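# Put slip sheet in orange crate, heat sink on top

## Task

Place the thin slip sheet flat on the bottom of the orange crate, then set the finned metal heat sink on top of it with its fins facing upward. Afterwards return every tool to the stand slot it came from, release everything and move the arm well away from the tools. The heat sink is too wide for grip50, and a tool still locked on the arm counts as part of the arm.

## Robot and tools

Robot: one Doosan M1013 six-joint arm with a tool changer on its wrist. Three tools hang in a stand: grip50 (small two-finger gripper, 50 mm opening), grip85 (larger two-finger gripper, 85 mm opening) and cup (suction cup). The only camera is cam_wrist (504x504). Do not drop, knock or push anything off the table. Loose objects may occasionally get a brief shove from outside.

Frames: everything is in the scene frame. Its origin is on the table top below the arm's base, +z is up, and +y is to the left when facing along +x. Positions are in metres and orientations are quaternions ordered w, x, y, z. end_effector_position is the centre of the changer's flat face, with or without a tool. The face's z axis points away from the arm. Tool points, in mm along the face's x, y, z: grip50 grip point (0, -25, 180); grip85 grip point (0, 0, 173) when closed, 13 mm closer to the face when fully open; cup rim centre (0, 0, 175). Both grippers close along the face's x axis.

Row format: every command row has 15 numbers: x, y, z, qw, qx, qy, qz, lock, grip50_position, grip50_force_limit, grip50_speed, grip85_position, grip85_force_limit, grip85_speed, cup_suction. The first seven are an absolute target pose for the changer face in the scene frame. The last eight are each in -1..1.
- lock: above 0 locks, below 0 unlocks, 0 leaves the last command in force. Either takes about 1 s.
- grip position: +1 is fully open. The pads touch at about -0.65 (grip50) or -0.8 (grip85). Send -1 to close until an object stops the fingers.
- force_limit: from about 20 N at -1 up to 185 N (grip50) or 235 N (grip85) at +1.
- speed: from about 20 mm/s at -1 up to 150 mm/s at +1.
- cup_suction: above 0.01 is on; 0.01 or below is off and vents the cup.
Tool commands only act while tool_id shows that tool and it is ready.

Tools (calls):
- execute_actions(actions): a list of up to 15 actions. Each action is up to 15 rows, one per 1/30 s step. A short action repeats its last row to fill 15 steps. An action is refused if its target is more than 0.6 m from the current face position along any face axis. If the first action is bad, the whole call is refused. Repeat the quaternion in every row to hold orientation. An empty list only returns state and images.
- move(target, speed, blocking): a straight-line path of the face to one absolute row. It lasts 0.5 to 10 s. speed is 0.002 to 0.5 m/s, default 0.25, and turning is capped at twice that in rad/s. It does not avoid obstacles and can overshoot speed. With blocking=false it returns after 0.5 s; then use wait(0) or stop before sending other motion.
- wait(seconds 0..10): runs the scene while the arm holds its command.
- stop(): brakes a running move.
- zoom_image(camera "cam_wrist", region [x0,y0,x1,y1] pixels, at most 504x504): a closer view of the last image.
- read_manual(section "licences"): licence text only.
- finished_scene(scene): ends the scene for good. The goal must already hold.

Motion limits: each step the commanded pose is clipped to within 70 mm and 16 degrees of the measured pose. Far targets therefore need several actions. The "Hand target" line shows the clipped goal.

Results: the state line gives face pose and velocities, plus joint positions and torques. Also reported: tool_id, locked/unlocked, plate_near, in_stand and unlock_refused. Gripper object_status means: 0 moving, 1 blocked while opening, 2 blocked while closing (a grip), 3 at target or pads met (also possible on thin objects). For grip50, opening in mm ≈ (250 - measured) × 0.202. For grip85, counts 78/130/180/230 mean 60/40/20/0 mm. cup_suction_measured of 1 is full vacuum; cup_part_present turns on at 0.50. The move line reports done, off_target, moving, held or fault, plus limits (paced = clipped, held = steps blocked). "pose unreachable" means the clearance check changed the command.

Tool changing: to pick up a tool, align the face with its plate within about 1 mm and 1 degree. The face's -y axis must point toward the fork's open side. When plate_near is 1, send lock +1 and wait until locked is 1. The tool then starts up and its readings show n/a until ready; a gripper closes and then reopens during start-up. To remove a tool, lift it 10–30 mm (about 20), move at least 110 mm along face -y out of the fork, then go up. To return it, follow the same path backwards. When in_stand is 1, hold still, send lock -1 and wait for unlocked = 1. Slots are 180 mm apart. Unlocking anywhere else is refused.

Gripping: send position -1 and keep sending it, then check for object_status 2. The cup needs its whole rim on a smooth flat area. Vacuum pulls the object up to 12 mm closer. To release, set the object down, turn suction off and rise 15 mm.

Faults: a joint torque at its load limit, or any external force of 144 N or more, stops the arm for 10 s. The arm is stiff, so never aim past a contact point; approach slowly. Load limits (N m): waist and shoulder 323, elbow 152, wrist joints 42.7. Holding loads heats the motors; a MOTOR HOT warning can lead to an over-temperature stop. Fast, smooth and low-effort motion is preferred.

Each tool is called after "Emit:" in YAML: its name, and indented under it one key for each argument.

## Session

Emit:
execute_actions:
  actions: []

Scene clock: 0.00 s.
end_effector_position=(+0.6430, -0.0045, +0.5490) locked=0 unlocked=1 plate_near=0 in_stand=0 unlock_refused=0 tool_id=none grip50_position_measured=n/a grip50_object_status=n/a grip85_position_measured=n/a grip85_object_status=n/a cup_suction_measured=n/a cup_part_present=n/a end_effector_quat_wxyz=(+0.003, +0.709, +0.705, +0.006) end_effector_velocity=(+0.000, -0.000, +0.000) end_effector_angular_velocity=(-0.001, -0.000, -0.000)
Joint positions: [-0.052  0.168  1.621 -0.     1.356 -0.052]
Joint velocities: [-0.     0.    -0.001 -0.001  0.    -0.   ]
Joint torques (N m, as the joint torque sensors report them, + toward a larger angle): no reading
Hand target: +0.643, -0.005, +0.549; +0.003, +0.709, +0.705, +0.006

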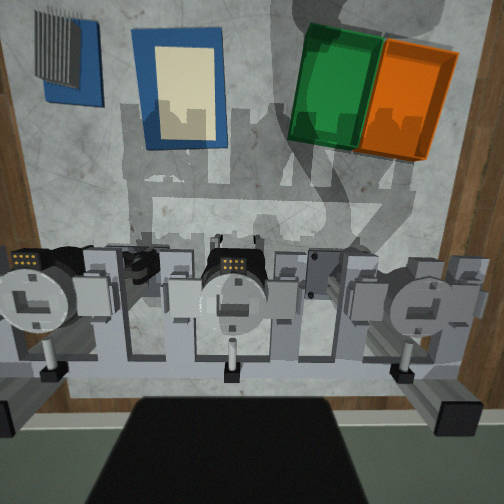

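Emit:
zoom_image:
  camera: "cam_wrist"
  region: [80, 370, 380, 504]

Emit:
zoom_image:
  camera: "cam_wrist"
  region: [336, 230, 504, 398]

Emit:
zoom_image:
  camera: "cam_wrist"
  region: [150, 220, 318, 388]

Emit:
zoom_image:
  camera: "cam_wrist"
  region: [0, 220, 168, 388]

Emit:
zoom_image:
  camera: "cam_wrist"
  region: [0, 0, 252, 170]

Emit:
zoom_image:
  camera: "cam_wrist"
  region: [270, 10, 480, 180]

Region (80, 370, 380, 504) of cam_wrist's 504x504 image, scaled by 1.680, with more detail than that image has; it fills the top 225 rows of this view, and the rest is white.

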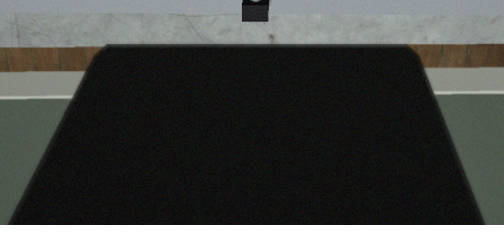

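Region (336, 230, 504, 398) of cam_wrist's 504x504 image, scaled by 3.000, with more detail than that image has.

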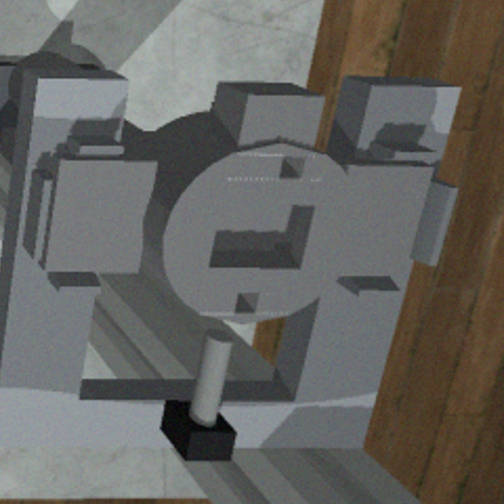

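Region (150, 220, 318, 388) of cam_wrist's 504x504 image, scaled by 3.000, with more detail than that image has.

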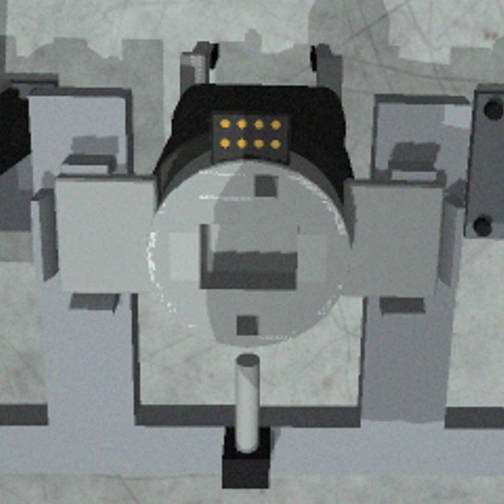

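Region (0, 220, 168, 388) of cam_wrist's 504x504 image, scaled by 3.000, with more detail than that image has.

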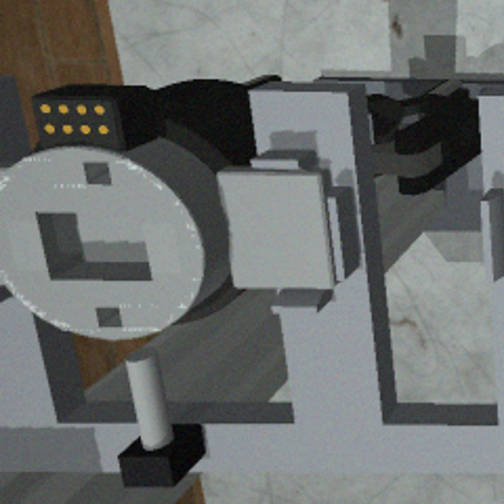

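Region (0, 0, 252, 170) of cam_wrist's 504x504 image, scaled by 2.000, with more detail than that image has; it fills the top 340 rows of this view, and the rest is white.

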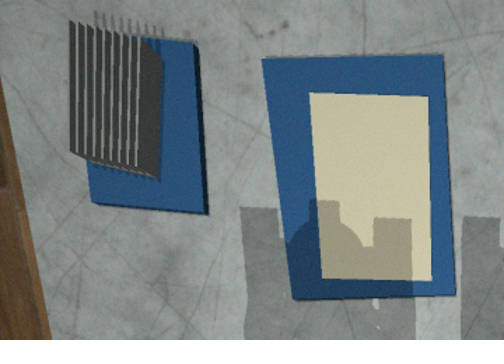

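Region (270, 10, 480, 180) of cam_wrist's 504x504 image, scaled by 2.400, with more detail than that image has; it fills the top 408 rows of this view, and the rest is white.

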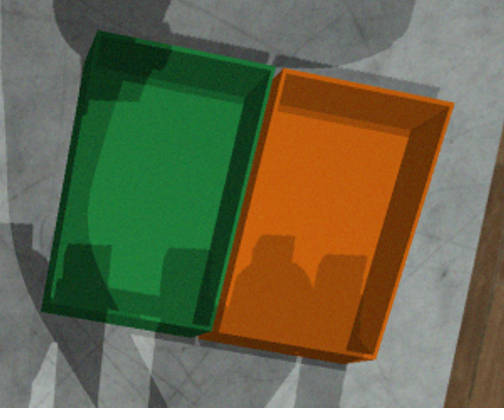

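Emit:
zoom_image:
  camera: "cam_wrist"
  region: [70, 384, 190, 504]

Emit:
zoom_image:
  camera: "cam_wrist"
  region: [280, 384, 400, 504]

Region (70, 384, 190, 504) of cam_wrist's 504x504 image, scaled by 4.200, with more detail than that image has.

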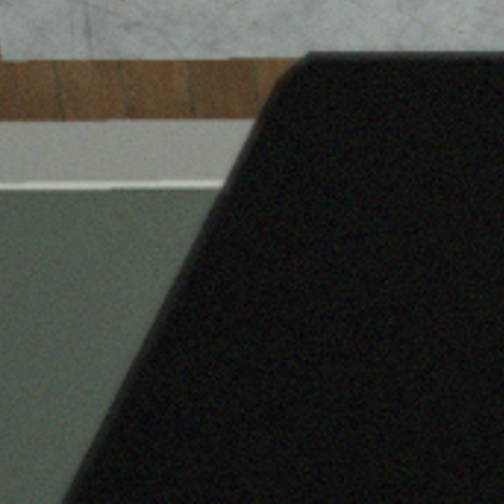

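Region (280, 384, 400, 504) of cam_wrist's 504x504 image, scaled by 4.200, with more detail than that image has.

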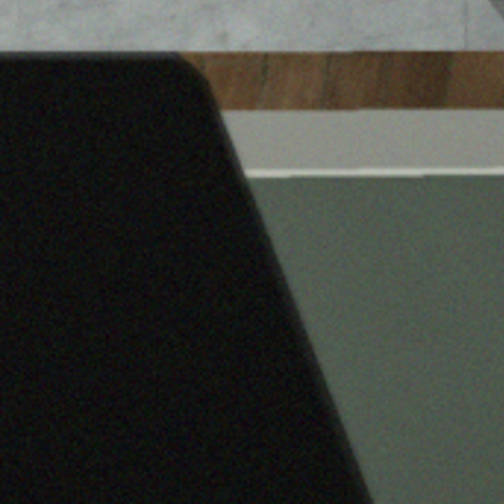

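Emit:
move:
  target: [0.6826, 0.1659, 0.392, 0, 0.7129, 0.7013, 0, 0, 1, 0, 0, 1, 0, 0, 0]
  speed: 0.25

Emit:
execute_actions:
  actions: []

Emit:
zoom_image:
  camera: "cam_wrist"
  region: [170, 250, 320, 400]

Emit:
zoom_image:
  camera: "cam_wrist"
  region: [0, 240, 170, 410]

Emit:
zoom_image:
  camera: "cam_wrist"
  region: [310, 240, 480, 410]

Scene clock: 45.93 s.
end_effector_position=(+0.6822, +0.1657, +0.3920) locked=0 unlocked=1 plate_near=0 in_stand=0 unlock_refused=0 tool_id=none grip50_position_measured=n/a grip50_object_status=n/a grip85_position_measured=n/a grip85_object_status=n/a cup_suction_measured=n/a cup_part_present=n/a end_effector_quat_wxyz=(+0.000, +0.713, +0.701, -0.000) end_effector_velocity=(-0.000, +0.002, -0.000) end_effector_angular_velocity=(-0.001, -0.000, +0.003)
Joint positions: [ 0.195  0.345  1.693 -0.002  1.12   0.208]
Joint velocities: [ 0.003  0.001  0.    -0.001 -0.001  0.001]
Joint torques (N m, as the joint torque sensors report them, + toward a larger angle): [ -1.12 -72.44 -39.17   3.49  -0.19  -0.01]
Hand target: +0.682, +0.166, +0.392; +0.000, +0.713, +0.701, -0.000
Off the commanded pose: 0.000 m, 0 deg.
move: done

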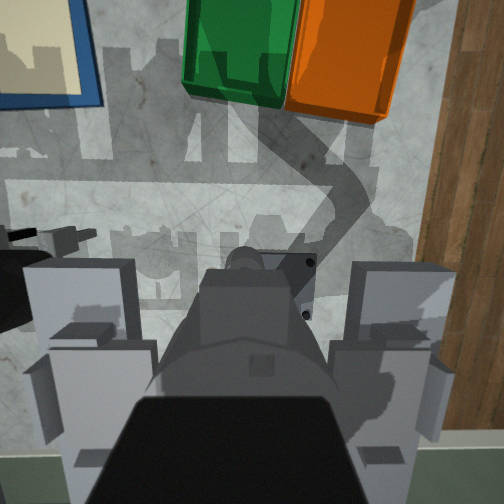

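Scene clock: 45.93 s.
end_effector_position=(+0.6822, +0.1657, +0.3920) locked=0 unlocked=1 plate_near=0 in_stand=0 unlock_refused=0 tool_id=none grip50_position_measured=n/a grip50_object_status=n/a grip85_position_measured=n/a grip85_object_status=n/a cup_suction_measured=n/a cup_part_present=n/a end_effector_quat_wxyz=(+0.000, +0.713, +0.701, -0.000) end_effector_velocity=(-0.000, +0.002, -0.000) end_effector_angular_velocity=(-0.001, -0.000, +0.003)
Joint positions: [ 0.195  0.345  1.693 -0.002  1.12   0.208]
Joint velocities: [ 0.003  0.001  0.    -0.001 -0.001  0.001]
Joint torques (N m, as the joint torque sensors report them, + toward a larger angle): [ -1.12 -72.44 -39.17   3.49  -0.19  -0.01]
Hand target: +0.682, +0.166, +0.392; +0.000, +0.713, +0.701, -0.000
Off the commanded pose: 0.000 m, 0 deg.

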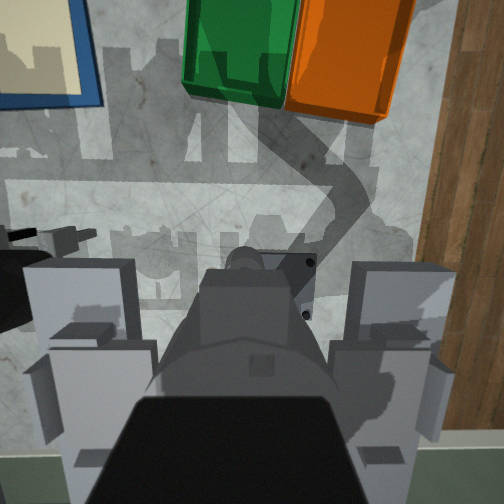

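Region (170, 250, 320, 400) of cam_wrist's 504x504 image, scaled by 3.360, with more detail than that image has.

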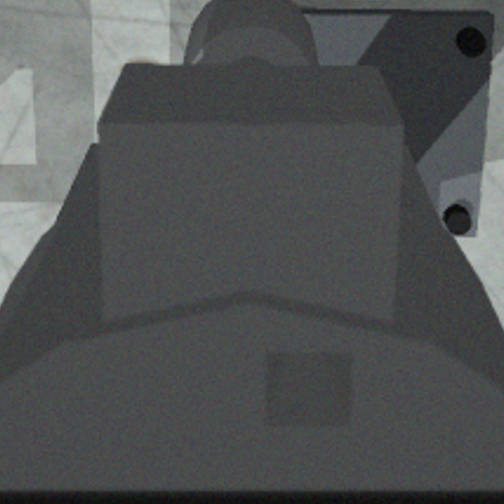

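Region (0, 240, 170, 410) of cam_wrist's 504x504 image, scaled by 2.965, with more detail than that image has.

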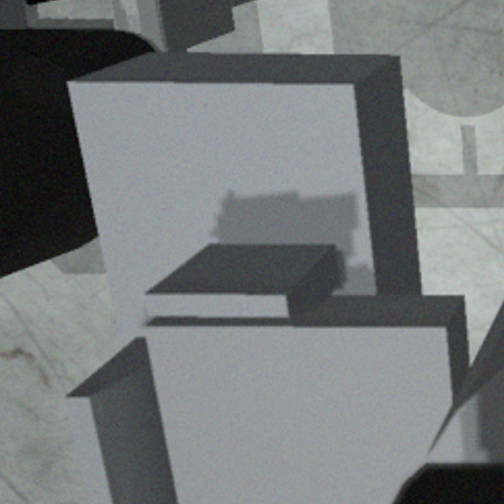

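Region (310, 240, 480, 410) of cam_wrist's 504x504 image, scaled by 2.965, with more detail than that image has.

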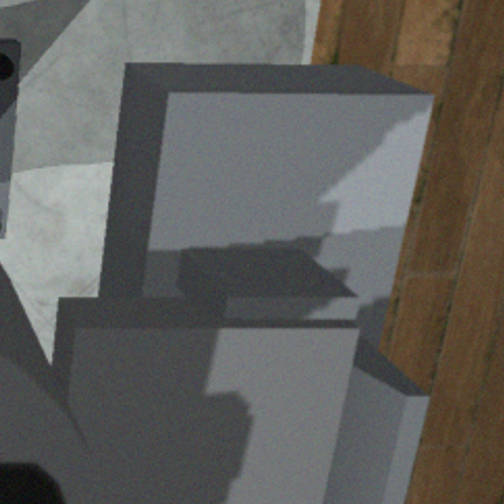

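Emit:
move:
  target: [0.6822, 0.1671, 0.374, 0, 0.7114, 0.7028, 0, 0, 1, 0, 0, 1, 0, 0, 0]
  speed: 0.05

Emit:
zoom_image:
  camera: "cam_wrist"
  region: [140, 260, 340, 410]

Emit:
zoom_image:
  camera: "cam_wrist"
  region: [0, 250, 170, 420]

Emit:
zoom_image:
  camera: "cam_wrist"
  region: [334, 250, 504, 420]

Scene clock: 64.10 s.
end_effector_position=(+0.6822, +0.1671, +0.3741) locked=0 unlocked=1 plate_near=0 in_stand=0 unlock_refused=0 tool_id=none grip50_position_measured=n/a grip50_object_status=n/a grip85_position_measured=n/a grip85_object_status=n/a cup_suction_measured=n/a cup_part_present=n/a end_effector_quat_wxyz=(+0.000, +0.711, +0.703, +0.000) end_effector_velocity=(+0.000, -0.000, -0.001) end_effector_angular_velocity=(-0.000, +0.000, -0.000)
Joint positions: [ 0.197  0.358  1.71  -0.001  1.089  0.205]
Joint velocities: [-0.001  0.001  0.001 -0.    -0.002 -0.   ]
Joint torques (N m, as the joint torque sensors report them, + toward a larger angle): [ -2.73 -71.99 -38.05   3.43  -0.55   0.06]
Hand target: +0.682, +0.167, +0.374; +0.000, +0.711, +0.703, -0.000
Off the commanded pose: 0.000 m, 0 deg.
move: done

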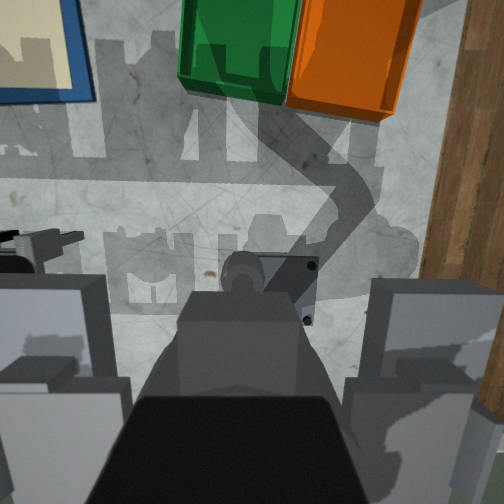

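Region (140, 260, 340, 410) of cam_wrist's 504x504 image, scaled by 2.520, with more detail than that image has; it fills the top 378 rows of this view, and the rest is white.

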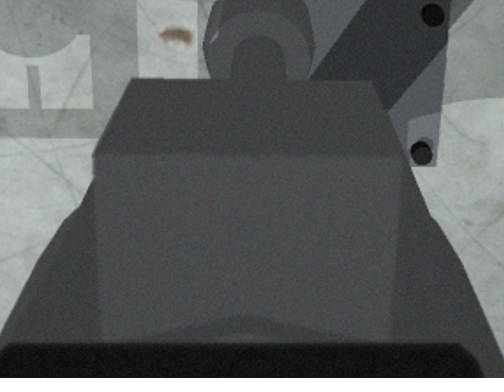

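Region (0, 250, 170, 420) of cam_wrist's 504x504 image, scaled by 2.965, with more detail than that image has.

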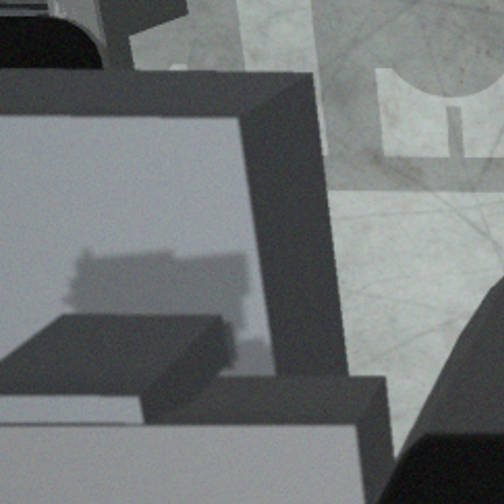

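Region (334, 250, 504, 420) of cam_wrist's 504x504 image, scaled by 2.965, with more detail than that image has.

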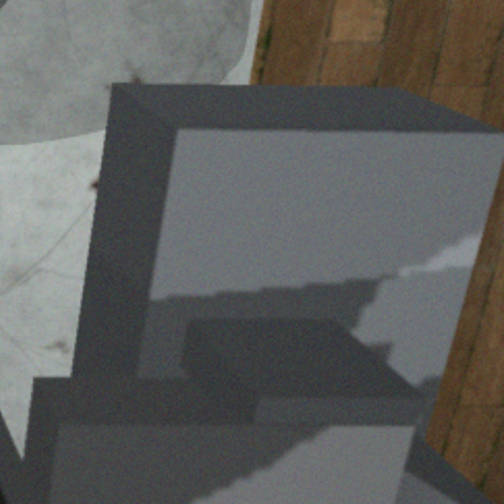

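Emit:
execute_actions:
  actions: []

Scene clock: 83.20 s.
end_effector_position=(+0.6822, +0.1671, +0.3740) locked=0 unlocked=1 plate_near=0 in_stand=0 unlock_refused=0 tool_id=none grip50_position_measured=n/a grip50_object_status=n/a grip85_position_measured=n/a grip85_object_status=n/a cup_suction_measured=n/a cup_part_present=n/a end_effector_quat_wxyz=(+0.000, +0.711, +0.703, -0.000) end_effector_velocity=(-0.000, -0.001, -0.000) end_effector_angular_velocity=(-0.000, +0.000, -0.001)
Joint positions: [ 0.197  0.358  1.71  -0.001  1.089  0.205]
Joint velocities: [-0.001  0.     0.    -0.    -0.     0.   ]
Joint torques (N m, as the joint torque sensors report them, + toward a larger angle): [ -1.61 -72.68 -39.16   3.37  -0.14  -0.06]
Hand target: +0.682, +0.167, +0.374; +0.000, +0.711, +0.703, -0.000
Off the commanded pose: 0.000 m, 0 deg.

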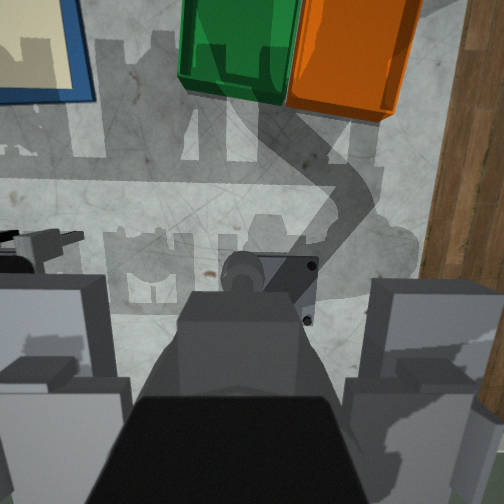

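Emit:
move:
  target: [0.6822,0.1671,0.3625,0,0.7114,0.7028,0,0,1,0,0,1,0,0,0]
  speed: 0.02

Emit:
move:
  target: [0.6822,0.1671,0.3605,0,0.7114,0.7028,0,0,1,0,0,1,0,0,0]
  speed: 0.005

Scene clock: 88.03 s.
end_effector_position=(+0.6822, +0.1671, +0.3626) locked=0 unlocked=1 plate_near=0 in_stand=1 unlock_refused=0 tool_id=none grip50_position_measured=n/a grip50_object_status=n/a grip85_position_measured=n/a grip85_object_status=n/a cup_suction_measured=n/a cup_part_present=n/a end_effector_quat_wxyz=(-0.000, +0.711, +0.703, +0.000) end_effector_velocity=(+0.000, +0.001, -0.001) end_effector_angular_velocity=(+0.000, -0.000, +0.001)
Joint positions: [ 0.197  0.367  1.72  -0.001  1.069  0.205]
Joint velocities: [ 0.001  0.001  0.    -0.    -0.002  0.   ]
Joint torques (N m, as the joint torque sensors report them, + toward a larger angle): [ -0.73 -73.56 -38.92   3.37  -0.47  -0.17]
Hand target: +0.682, +0.167, +0.363; -0.000, +0.711, +0.703, +0.000
Off the commanded pose: 0.000 m, 0 deg.
move: done

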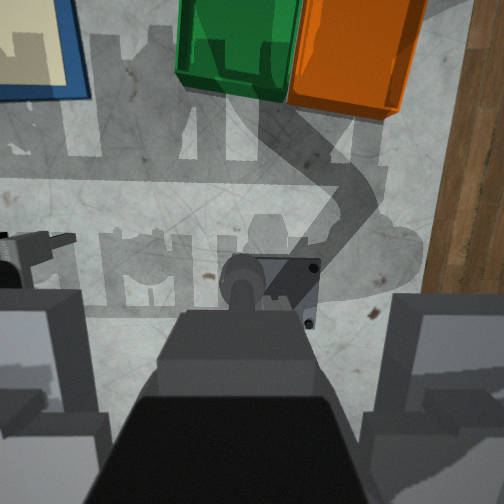

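Scene clock: 88.73 s.
end_effector_position=(+0.6822, +0.1671, +0.3605) locked=0 unlocked=1 plate_near=1 in_stand=1 unlock_refused=0 tool_id=none grip50_position_measured=n/a grip50_object_status=n/a grip85_position_measured=n/a grip85_object_status=n/a cup_suction_measured=n/a cup_part_present=n/a end_effector_quat_wxyz=(-0.000, +0.711, +0.703, +0.000) end_effector_velocity=(+0.001, -0.000, -0.000) end_effector_angular_velocity=(+0.000, -0.000, -0.000)
Joint positions: [ 0.197  0.369  1.722 -0.001  1.066  0.205]
Joint velocities: [-0.     0.001 -0.001  0.    -0.    -0.   ]
Joint torques (N m, as the joint torque sensors report them, + toward a larger angle): [ -0.85 -71.81 -37.88   3.45  -0.03  -0.29]
Hand target: +0.682, +0.167, +0.361; -0.000, +0.711, +0.703, +0.000
Off the commanded pose: 0.000 m, 0 deg.
move: done

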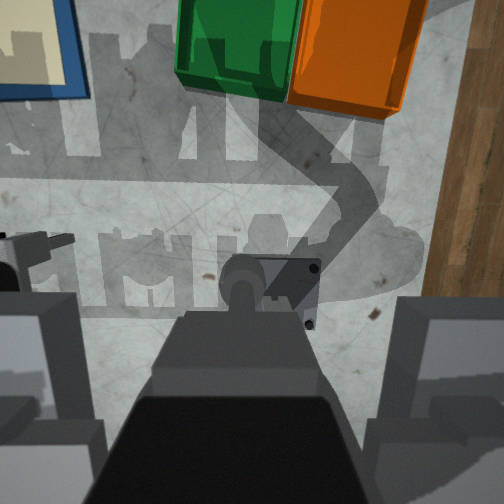

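plate_near=1. Locking.

Emit:
execute_actions:
  actions:
    - [[0.6822,0.1671,0.3607,0,0.7114,0.7028,0,1,1,0,0,1,0,0,0]]
    - [[0.6822,0.1671,0.3607,0,0.7114,0.7028,0,1,1,0,0,1,0,0,0]]
    - [[0.6822,0.1671,0.3607,0,0.7114,0.7028,0,1,1,0,0,1,0,0,0]]

Scene clock: 92.43 s.
end_effector_position=(+0.6822, +0.1671, +0.3607) locked=1 unlocked=0 plate_near=1 in_stand=1 unlock_refused=0 tool_id=cup grip50_position_measured=n/a grip50_object_status=n/a grip85_position_measured=n/a grip85_object_status=n/a cup_suction_measured=n/a cup_part_present=n/a end_effector_quat_wxyz=(+0.000, +0.711, +0.703, +0.000) end_effector_velocity=(-0.000, -0.000, -0.001) end_effector_angular_velocity=(-0.000, +0.001, -0.000)
Joint positions: [ 0.197  0.368  1.722 -0.001  1.066  0.205]
Joint velocities: [-0.     0.     0.001 -0.    -0.    -0.   ]
Joint torques (N m, as the joint torque sensors report them, + toward a larger angle): [ -1.37 -77.8  -42.34   3.55  -0.41  -0.25]
Hand target: +0.682, +0.167, +0.361; -0.000, +0.711, +0.703, -0.000
Off the commanded pose: 0.000 m, 0 deg.

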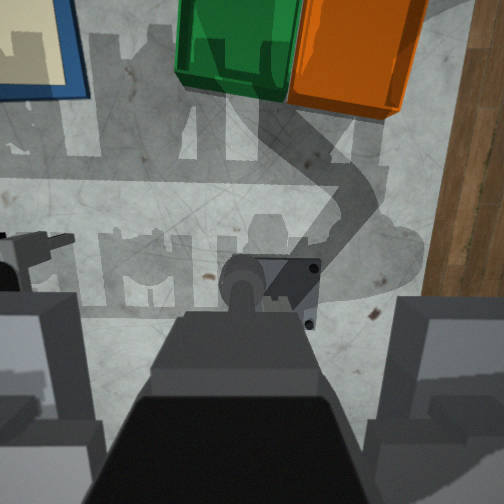

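Emit:
move:
  target: [0.6822,0.1671,0.3805,0,0.7114,0.7028,0,0,1,0,0,1,0,0,0]
  speed: 0.06

Emit:
move:
  target: [0.5572,0.1686,0.3805,0,0.7114,0.7028,0,0,1,0,0,1,0,0,0]
  speed: 0.15

Scene clock: 96.10 s.
end_effector_position=(+0.6822, +0.1671, +0.3804) locked=1 unlocked=0 plate_near=1 in_stand=0 unlock_refused=0 tool_id=cup grip50_position_measured=n/a grip50_object_status=n/a grip85_position_measured=n/a grip85_object_status=n/a cup_suction_measured=0.00 cup_part_present=0 end_effector_quat_wxyz=(+0.000, +0.711, +0.703, -0.000) end_effector_velocity=(-0.000, -0.000, +0.000) end_effector_angular_velocity=(+0.000, +0.001, -0.001)
Joint positions: [ 0.197  0.353  1.704 -0.002  1.1    0.205]
Joint velocities: [-0.001 -0.001  0.     0.     0.002 -0.   ]
Joint torques (N m, as the joint torque sensors report them, + toward a larger angle): [ -3.02 -76.33 -44.32   3.46   0.01  -0.11]
Hand target: +0.682, +0.167, +0.380; +0.000, +0.711, +0.703, -0.000
Off the commanded pose: 0.000 m, 0 deg.
move: done

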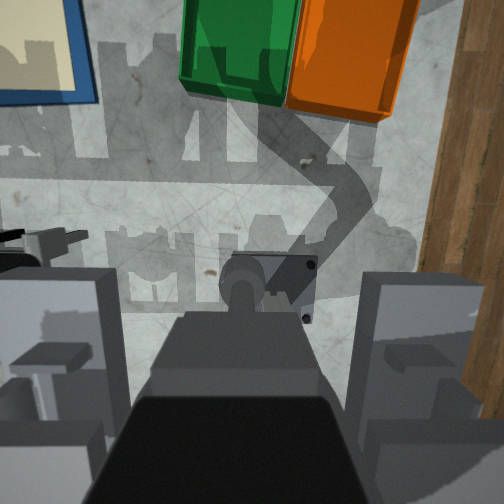

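Scene clock: 97.33 s.
end_effector_position=(+0.5572, +0.1685, +0.3806) locked=1 unlocked=0 plate_near=1 in_stand=0 unlock_refused=0 tool_id=cup grip50_position_measured=n/a grip50_object_status=n/a grip85_position_measured=n/a grip85_object_status=n/a cup_suction_measured=0.00 cup_part_present=0 end_effector_quat_wxyz=(+0.000, +0.711, +0.703, -0.000) end_effector_velocity=(-0.000, -0.000, +0.000) end_effector_angular_velocity=(+0.001, -0.000, -0.001)
Joint positions: [ 0.24   0.177  1.935 -0.001  1.045  0.247]
Joint velocities: [-0.    -0.001  0.001  0.001 -0.     0.   ]
Joint torques (N m, as the joint torque sensors report them, + toward a larger angle): [ -2.1  -55.79 -41.69   3.17  -0.27  -0.01]
Hand target: +0.557, +0.168, +0.381; +0.000, +0.711, +0.703, -0.000
Off the commanded pose: 0.000 m, 0 deg.
move: done

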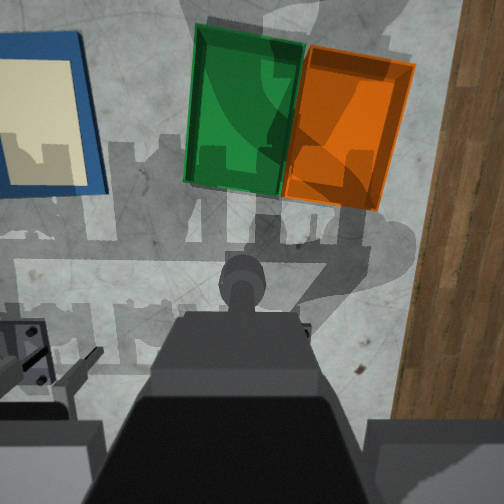

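Emit:
zoom_image:
  camera: "cam_wrist"
  region: [260, 30, 440, 230]

Region (260, 30, 440, 230) of cam_wrist's 504x504 image, scaled by 2.520, with more detail than that image has; it fills the left 454 columns of this view, and the rest is white.

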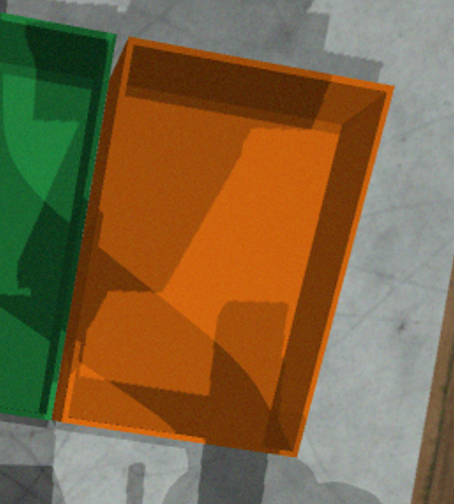

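Emit:
move:
  target: [0.50,-0.19,0.36,0,0.7071,0.7071,0,0,1,0,0,1,0,0,0]
  speed: 0.3

Scene clock: 123.87 s.
end_effector_position=(+0.5003, -0.1896, +0.3600) locked=1 unlocked=0 plate_near=1 in_stand=0 unlock_refused=0 tool_id=cup grip50_position_measured=n/a grip50_object_status=n/a grip85_position_measured=n/a grip85_object_status=n/a cup_suction_measured=0.00 cup_part_present=0 end_effector_quat_wxyz=(-0.001, +0.707, +0.707, +0.001) end_effector_velocity=(-0.000, -0.002, -0.000) end_effector_angular_velocity=(+0.001, +0.000, -0.002)
Joint positions: [-0.414  0.122  2.039 -0.01   0.993 -0.414]
Joint velocities: [-0.004  0.001 -0.     0.    -0.    -0.002]
Joint torques (N m, as the joint torque sensors report them, + toward a larger angle): [ -3.71 -52.22 -41.01   3.28  -0.2    0.09]
Hand target: +0.500, -0.190, +0.360; -0.001, +0.707, +0.707, +0.001
Off the commanded pose: 0.001 m, 0 deg.
move: done

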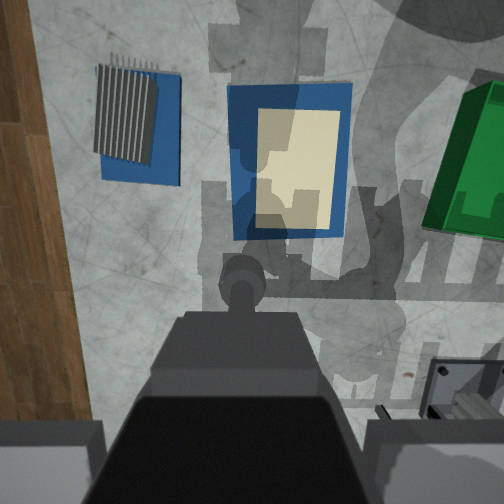

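Emit:
execute_actions:
  actions: []

Emit:
zoom_image:
  camera: "cam_wrist"
  region: [215, 70, 375, 250]

Emit:
zoom_image:
  camera: "cam_wrist"
  region: [70, 40, 210, 200]

Scene clock: 125.73 s.
end_effector_position=(+0.5003, -0.1897, +0.3600) locked=1 unlocked=0 plate_near=1 in_stand=0 unlock_refused=0 tool_id=cup grip50_position_measured=n/a grip50_object_status=n/a grip85_position_measured=n/a grip85_object_status=n/a cup_suction_measured=0.00 cup_part_present=0 end_effector_quat_wxyz=(-0.001, +0.707, +0.707, +0.001) end_effector_velocity=(-0.000, -0.001, -0.000) end_effector_angular_velocity=(+0.000, +0.000, -0.002)
Joint positions: [-0.414  0.122  2.039 -0.01   0.993 -0.414]
Joint velocities: [-0.002  0.001 -0.001 -0.     0.    -0.   ]
Joint torques (N m, as the joint torque sensors report them, + toward a larger angle): [ -3.68 -51.02 -40.49   3.33  -0.38  -0.22]
Hand target: +0.500, -0.190, +0.360; -0.001, +0.707, +0.707, +0.001
Off the commanded pose: 0.000 m, 0 deg.

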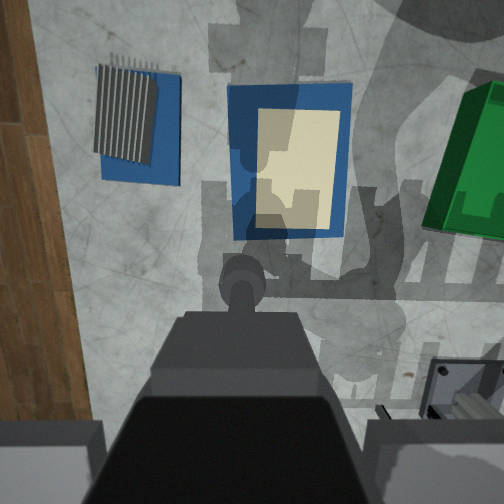

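Region (215, 70, 375, 250) of cam_wrist's 504x504 image, scaled by 2.800, with more detail than that image has.

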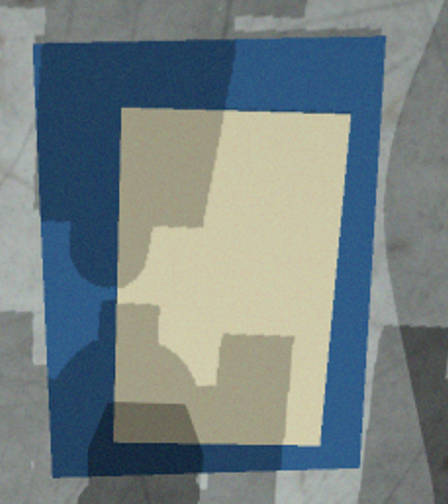

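Region (70, 40, 210, 200) of cam_wrist's 504x504 image, scaled by 3.150, with more detail than that image has; it fills the left 441 columns of this view, and the rest is white.

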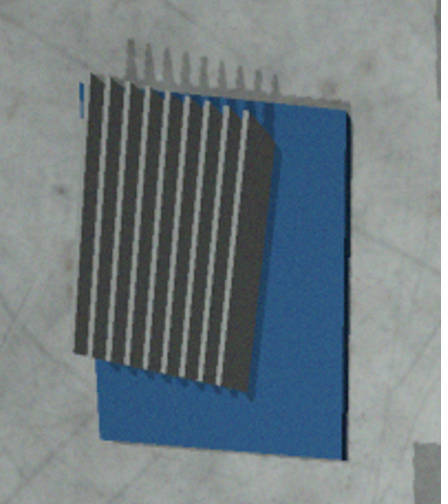

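Emit:
zoom_image:
  camera: "cam_wrist"
  region: [85, 50, 165, 120]

Emit:
zoom_image:
  camera: "cam_wrist"
  region: [85, 120, 165, 190]

Region (85, 50, 165, 120) of cam_wrist's 504x504 image, scaled by 6.300, with more detail than that image has; it fills the top 441 rows of this view, and the rest is white.

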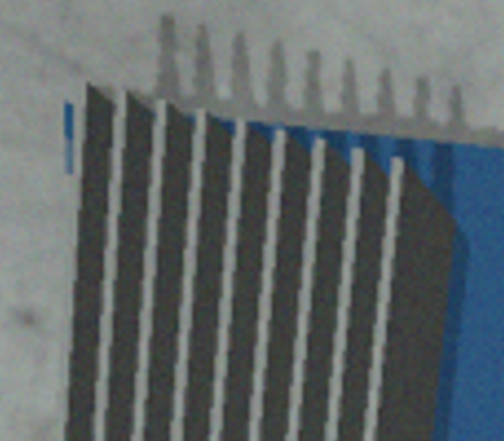

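Region (85, 120, 165, 190) of cam_wrist's 504x504 image, scaled by 6.300, with more detail than that image has; it fills the top 441 rows of this view, and the rest is white.

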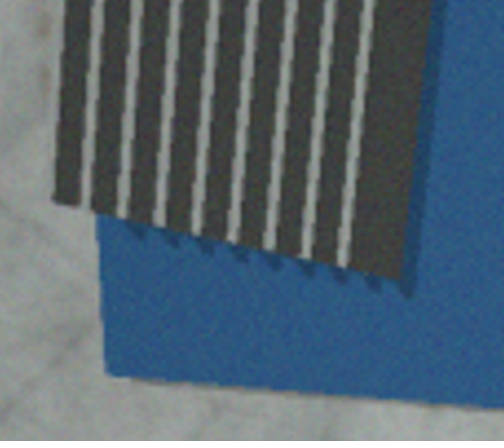

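Emit:
move:
  target: [0.4077,-0.1186,0.203,0,0.7071,0.7071,0,0,1,0,0,1,0,0,0]
  speed: 0.25

Emit:
move:
  target: [0.4077,-0.1186,0.187,0,0.7071,0.7071,0,0,1,0,0,1,0,0,1]
  speed: 0.03

Scene clock: 167.13 s.
end_effector_position=(+0.4075, -0.1187, +0.2032) locked=1 unlocked=0 plate_near=1 in_stand=0 unlock_refused=0 tool_id=cup grip50_position_measured=n/a grip50_object_status=n/a grip85_position_measured=n/a grip85_object_status=n/a cup_suction_measured=0.00 cup_part_present=0 end_effector_quat_wxyz=(+0.000, +0.707, +0.707, -0.000) end_effector_velocity=(-0.000, -0.000, -0.001) end_effector_angular_velocity=(+0.000, -0.000, -0.001)
Joint positions: [-0.353  0.18   2.361 -0.016  0.612 -0.345]
Joint velocities: [-0.001  0.001  0.001  0.    -0.002  0.001]
Joint torques (N m, as the joint torque sensors report them, + toward a larger angle): [ -1.25 -45.84 -26.01   1.83  -0.15  -0.23]
Hand target: +0.407, -0.119, +0.203; +0.000, +0.707, +0.707, -0.000
Off the commanded pose: 0.000 m, 0 deg.
move: done

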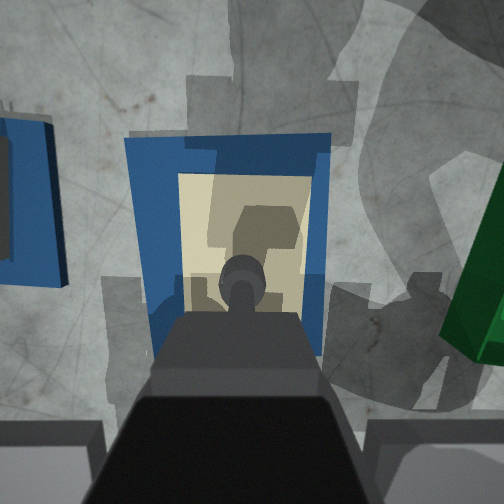

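Scene clock: 167.93 s.
end_effector_position=(+0.4077, -0.1186, +0.1871) locked=1 unlocked=0 plate_near=1 in_stand=0 unlock_refused=0 tool_id=cup grip50_position_measured=n/a grip50_object_status=n/a grip85_position_measured=n/a grip85_object_status=n/a cup_suction_measured=0.71 cup_part_present=1 end_effector_quat_wxyz=(+0.000, +0.707, +0.707, +0.000) end_effector_velocity=(-0.000, -0.000, -0.001) end_effector_angular_velocity=(+0.000, +0.000, -0.001)
Joint positions: [-0.353  0.212  2.371 -0.017  0.572 -0.344]
Joint velocities: [-0.001  0.002  0.001 -0.    -0.002  0.   ]
Joint torques (N m, as the joint torque sensors report them, + toward a larger angle): [ -1.98 -47.34 -25.73   1.73  -0.23  -0.26]
Hand target: +0.408, -0.119, +0.187; -0.000, +0.707, +0.707, +0.000
Off the commanded pose: 0.000 m, 0 deg.
move: done

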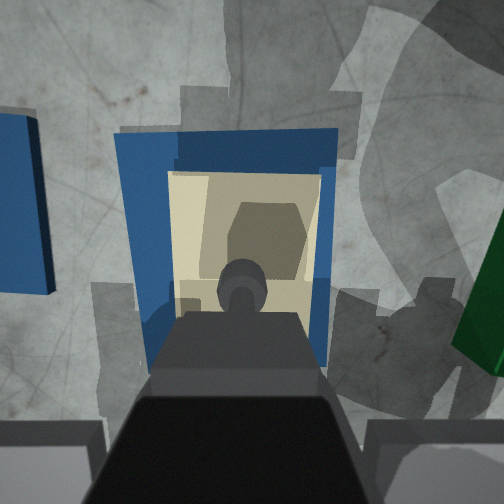

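Emit:
move:
  target: [0.4077,-0.1186,0.240,0,0.7071,0.7071,0,0,1,0,0,1,0,0,1]
  speed: 0.08

Emit:
zoom_image:
  camera: "cam_wrist"
  region: [150, 150, 340, 330]

Scene clock: 171.00 s.
end_effector_position=(+0.4077, -0.1186, +0.2399) locked=1 unlocked=0 plate_near=1 in_stand=0 unlock_refused=0 tool_id=cup grip50_position_measured=n/a grip50_object_status=n/a grip85_position_measured=n/a grip85_object_status=n/a cup_suction_measured=0.91 cup_part_present=1 end_effector_quat_wxyz=(-0.000, +0.707, +0.707, -0.000) end_effector_velocity=(-0.000, +0.000, +0.001) end_effector_angular_velocity=(+0.000, +0.000, +0.001)
Joint positions: [-0.352  0.115  2.335 -0.014  0.704 -0.346]
Joint velocities: [ 0.001 -0.001 -0.     0.     0.002 -0.   ]
Joint torques (N m, as the joint torque sensors report them, + toward a larger angle): [ -1.39 -39.36 -30.79   2.23  -0.07  -0.04]
Hand target: +0.408, -0.119, +0.240; +0.000, +0.707, +0.707, -0.000
Off the commanded pose: 0.000 m, 0 deg.
move: done

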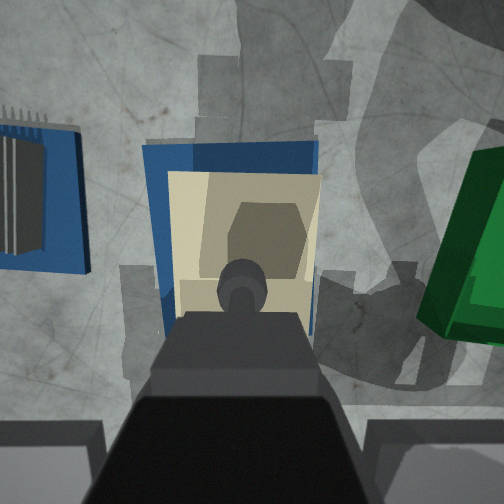

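Region (150, 150, 340, 330) of cam_wrist's 504x504 image, scaled by 2.653, with more detail than that image has; it fills the top 477 rows of this view, and the rest is white.

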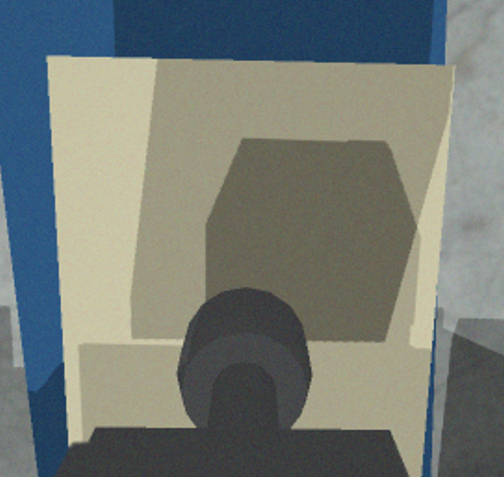

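Emit:
move:
  target: [0.4185,0.3043,0.228,0,0.7536,0.6574,0,0,1,0,0,1,0,0,1]
  speed: 0.28

Emit:
zoom_image:
  camera: "cam_wrist"
  region: [140, 130, 360, 330]

Scene clock: 187.17 s.
end_effector_position=(+0.4182, +0.3036, +0.2279) locked=1 unlocked=0 plate_near=1 in_stand=0 unlock_refused=0 tool_id=cup grip50_position_measured=n/a grip50_object_status=n/a grip85_position_measured=n/a grip85_object_status=n/a cup_suction_measured=0.91 cup_part_present=1 end_effector_quat_wxyz=(+0.001, +0.754, +0.657, -0.001) end_effector_velocity=(+0.000, +0.001, -0.000) end_effector_angular_velocity=(-0.000, +0.000, -0.001)
Joint positions: [0.564 0.262 2.18  0.003 0.716 0.693]
Joint velocities: [ 0.002  0.001 -0.002 -0.     0.     0.003]
Joint torques (N m, as the joint torque sensors report them, + toward a larger angle): [ -1.05 -58.46 -31.63   1.88  -0.27  -0.01]
Hand target: +0.418, +0.304, +0.228; +0.001, +0.754, +0.657, -0.001
Off the commanded pose: 0.001 m, 0 deg.
move: done

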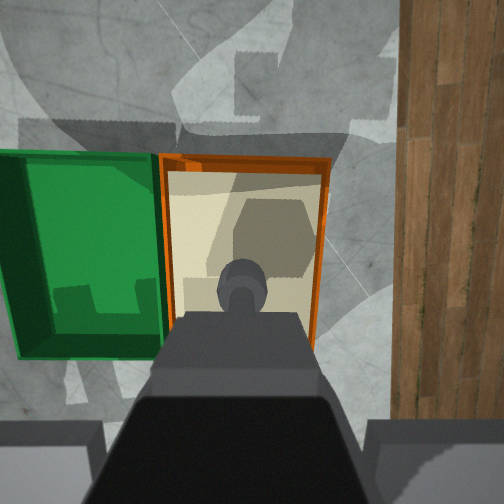

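Region (140, 130, 360, 330) of cam_wrist's 504x504 image, scaled by 2.291, with more detail than that image has; it fills the top 458 rows of this view, and the rest is white.

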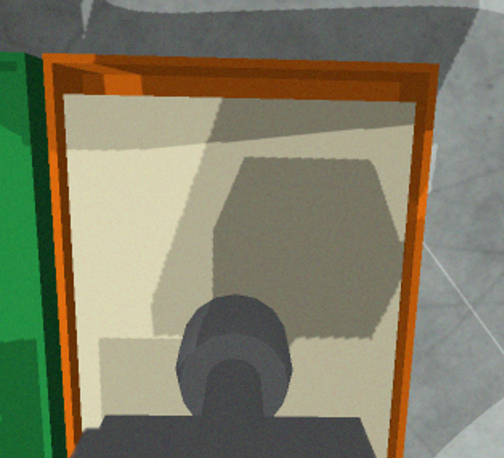

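Emit:
move:
  target: [0.4176,0.3040,0.168,0,0.7536,0.6574,0,0,1,0,0,1,0,0,1]
  speed: 0.05

Scene clock: 196.93 s.
end_effector_position=(+0.4175, +0.3040, +0.1681) locked=1 unlocked=0 plate_near=1 in_stand=0 unlock_refused=0 tool_id=cup grip50_position_measured=n/a grip50_object_status=n/a grip85_position_measured=n/a grip85_object_status=n/a cup_suction_measured=0.91 cup_part_present=1 end_effector_quat_wxyz=(-0.000, +0.754, +0.657, +0.000) end_effector_velocity=(+0.000, +0.001, -0.001) end_effector_angular_velocity=(+0.000, -0.000, +0.001)
Joint positions: [0.565 0.356 2.213 0.008 0.588 0.69 ]
Joint velocities: [ 0.001  0.001 -0.     0.    -0.001  0.   ]
Joint torques (N m, as the joint torque sensors report them, + toward a larger angle): [ -2.57 -64.46 -27.68   1.95  -0.07   0.03]
Hand target: +0.418, +0.304, +0.168; -0.000, +0.754, +0.657, -0.000
Off the commanded pose: 0.000 m, 0 deg.
move: done

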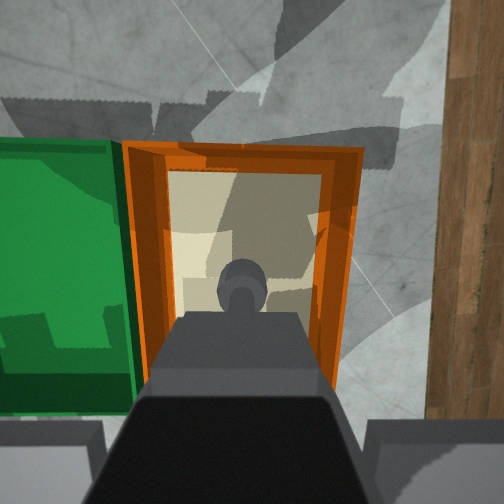

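Emit:
execute_actions:
  actions:
    - [[0.4176,0.3040,0.168,0,0.7536,0.6574,0,0,1,0,0,1,0,0,0]]
    - [[0.4176,0.3040,0.168,0,0.7536,0.6574,0,0,1,0,0,1,0,0,0]]

Emit:
move:
  target: [0.4176,0.3040,0.235,0,0.7536,0.6574,0,0,1,0,0,1,0,0,0]
  speed: 0.08

Scene clock: 203.37 s.
end_effector_position=(+0.4176, +0.3040, +0.1680) locked=1 unlocked=0 plate_near=1 in_stand=0 unlock_refused=0 tool_id=cup grip50_position_measured=n/a grip50_object_status=n/a grip85_position_measured=n/a grip85_object_status=n/a cup_suction_measured=0.00 cup_part_present=0 end_effector_quat_wxyz=(-0.000, +0.754, +0.657, -0.000) end_effector_velocity=(+0.000, +0.000, +0.000) end_effector_angular_velocity=(+0.000, -0.001, +0.001)
Joint positions: [0.565 0.356 2.212 0.008 0.588 0.69 ]
Joint velocities: [ 0. -0. -0. -0. -0. -0.]
Joint torques (N m, as the joint torque sensors report them, + toward a larger angle): [ -3.3  -54.07 -22.61   1.96  -0.24  -0.11]
Hand target: +0.418, +0.304, +0.168; -0.000, +0.754, +0.657, +0.000
Off the commanded pose: 0.000 m, 0 deg.

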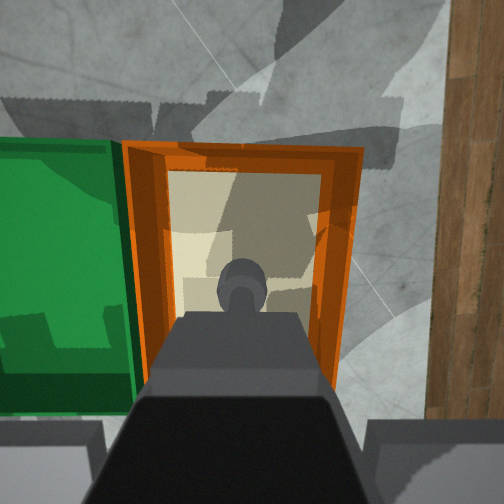

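Scene clock: 204.57 s.
end_effector_position=(+0.4177, +0.3040, +0.2349) locked=1 unlocked=0 plate_near=1 in_stand=0 unlock_refused=0 tool_id=cup grip50_position_measured=n/a grip50_object_status=n/a grip85_position_measured=n/a grip85_object_status=n/a cup_suction_measured=0.00 cup_part_present=0 end_effector_quat_wxyz=(+0.000, +0.754, +0.657, -0.000) end_effector_velocity=(+0.001, -0.001, +0.001) end_effector_angular_velocity=(-0.000, +0.000, -0.002)
Joint positions: [0.565 0.251 2.176 0.006 0.729 0.691]
Joint velocities: [-0.002 -0.001 -0.001  0.     0.002  0.   ]
Joint torques (N m, as the joint torque sensors report them, + toward a larger angle): [ -1.66 -58.19 -31.24   2.15  -0.32  -0.07]
Hand target: +0.418, +0.304, +0.235; +0.000, +0.754, +0.657, -0.000
Off the commanded pose: 0.000 m, 0 deg.
move: done

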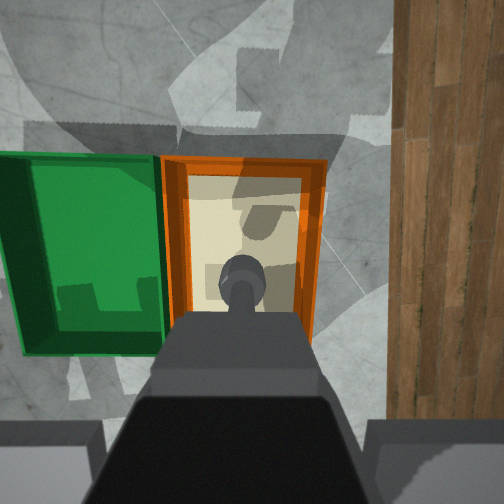

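Emit:
move:
  target: [0.5572,0.1686,0.3805,0,0.7114,0.7028,0,0,1,0,0,1,0,0,0]
  speed: 0.28

Emit:
move:
  target: [0.6822,0.1671,0.3805,0,0.7114,0.7028,0,0,1,0,0,1,0,0,0]
  speed: 0.13

Scene clock: 210.27 s.
end_effector_position=(+0.5573, +0.1690, +0.3803) locked=1 unlocked=0 plate_near=1 in_stand=0 unlock_refused=0 tool_id=cup grip50_position_measured=n/a grip50_object_status=n/a grip85_position_measured=n/a grip85_object_status=n/a cup_suction_measured=0.00 cup_part_present=0 end_effector_quat_wxyz=(-0.000, +0.711, +0.703, +0.000) end_effector_velocity=(+0.001, -0.001, +0.000) end_effector_angular_velocity=(+0.000, +0.000, -0.001)
Joint positions: [0.24  0.178 1.934 0.    1.045 0.247]
Joint velocities: [-0.002  0.    -0.001  0.     0.001 -0.002]
Joint torques (N m, as the joint torque sensors report them, + toward a larger angle): [  0.58 -57.41 -41.34   3.08  -0.17  -0.11]
Hand target: +0.557, +0.169, +0.380; -0.000, +0.711, +0.703, +0.000
Off the commanded pose: 0.000 m, 0 deg.
move: done

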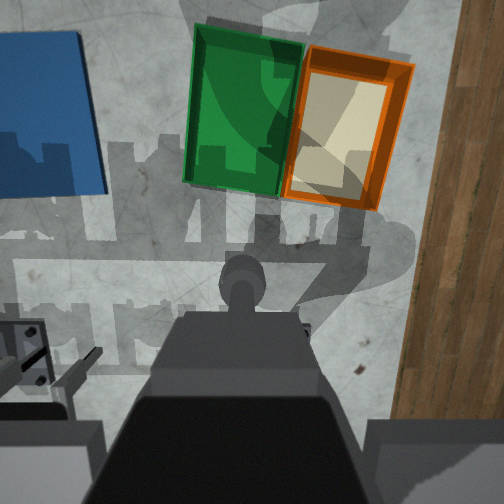

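Scene clock: 211.60 s.
end_effector_position=(+0.6821, +0.1672, +0.3804) locked=1 unlocked=0 plate_near=1 in_stand=0 unlock_refused=0 tool_id=cup grip50_position_measured=n/a grip50_object_status=n/a grip85_position_measured=n/a grip85_object_status=n/a cup_suction_measured=0.00 cup_part_present=0 end_effector_quat_wxyz=(-0.000, +0.711, +0.703, +0.000) end_effector_velocity=(+0.001, -0.001, -0.000) end_effector_angular_velocity=(-0.000, +0.001, -0.001)
Joint positions: [ 0.197  0.353  1.704 -0.001  1.1    0.205]
Joint velocities: [-0.001  0.002 -0.001 -0.     0.    -0.   ]
Joint torques (N m, as the joint torque sensors report them, + toward a larger angle): [ -2.02 -75.64 -42.32   3.13  -0.12   0.01]
Hand target: +0.682, +0.167, +0.380; -0.000, +0.711, +0.703, +0.000
Off the commanded pose: 0.000 m, 0 deg.
move: done

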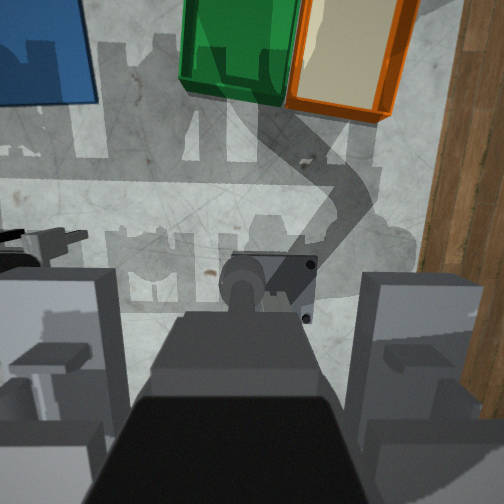

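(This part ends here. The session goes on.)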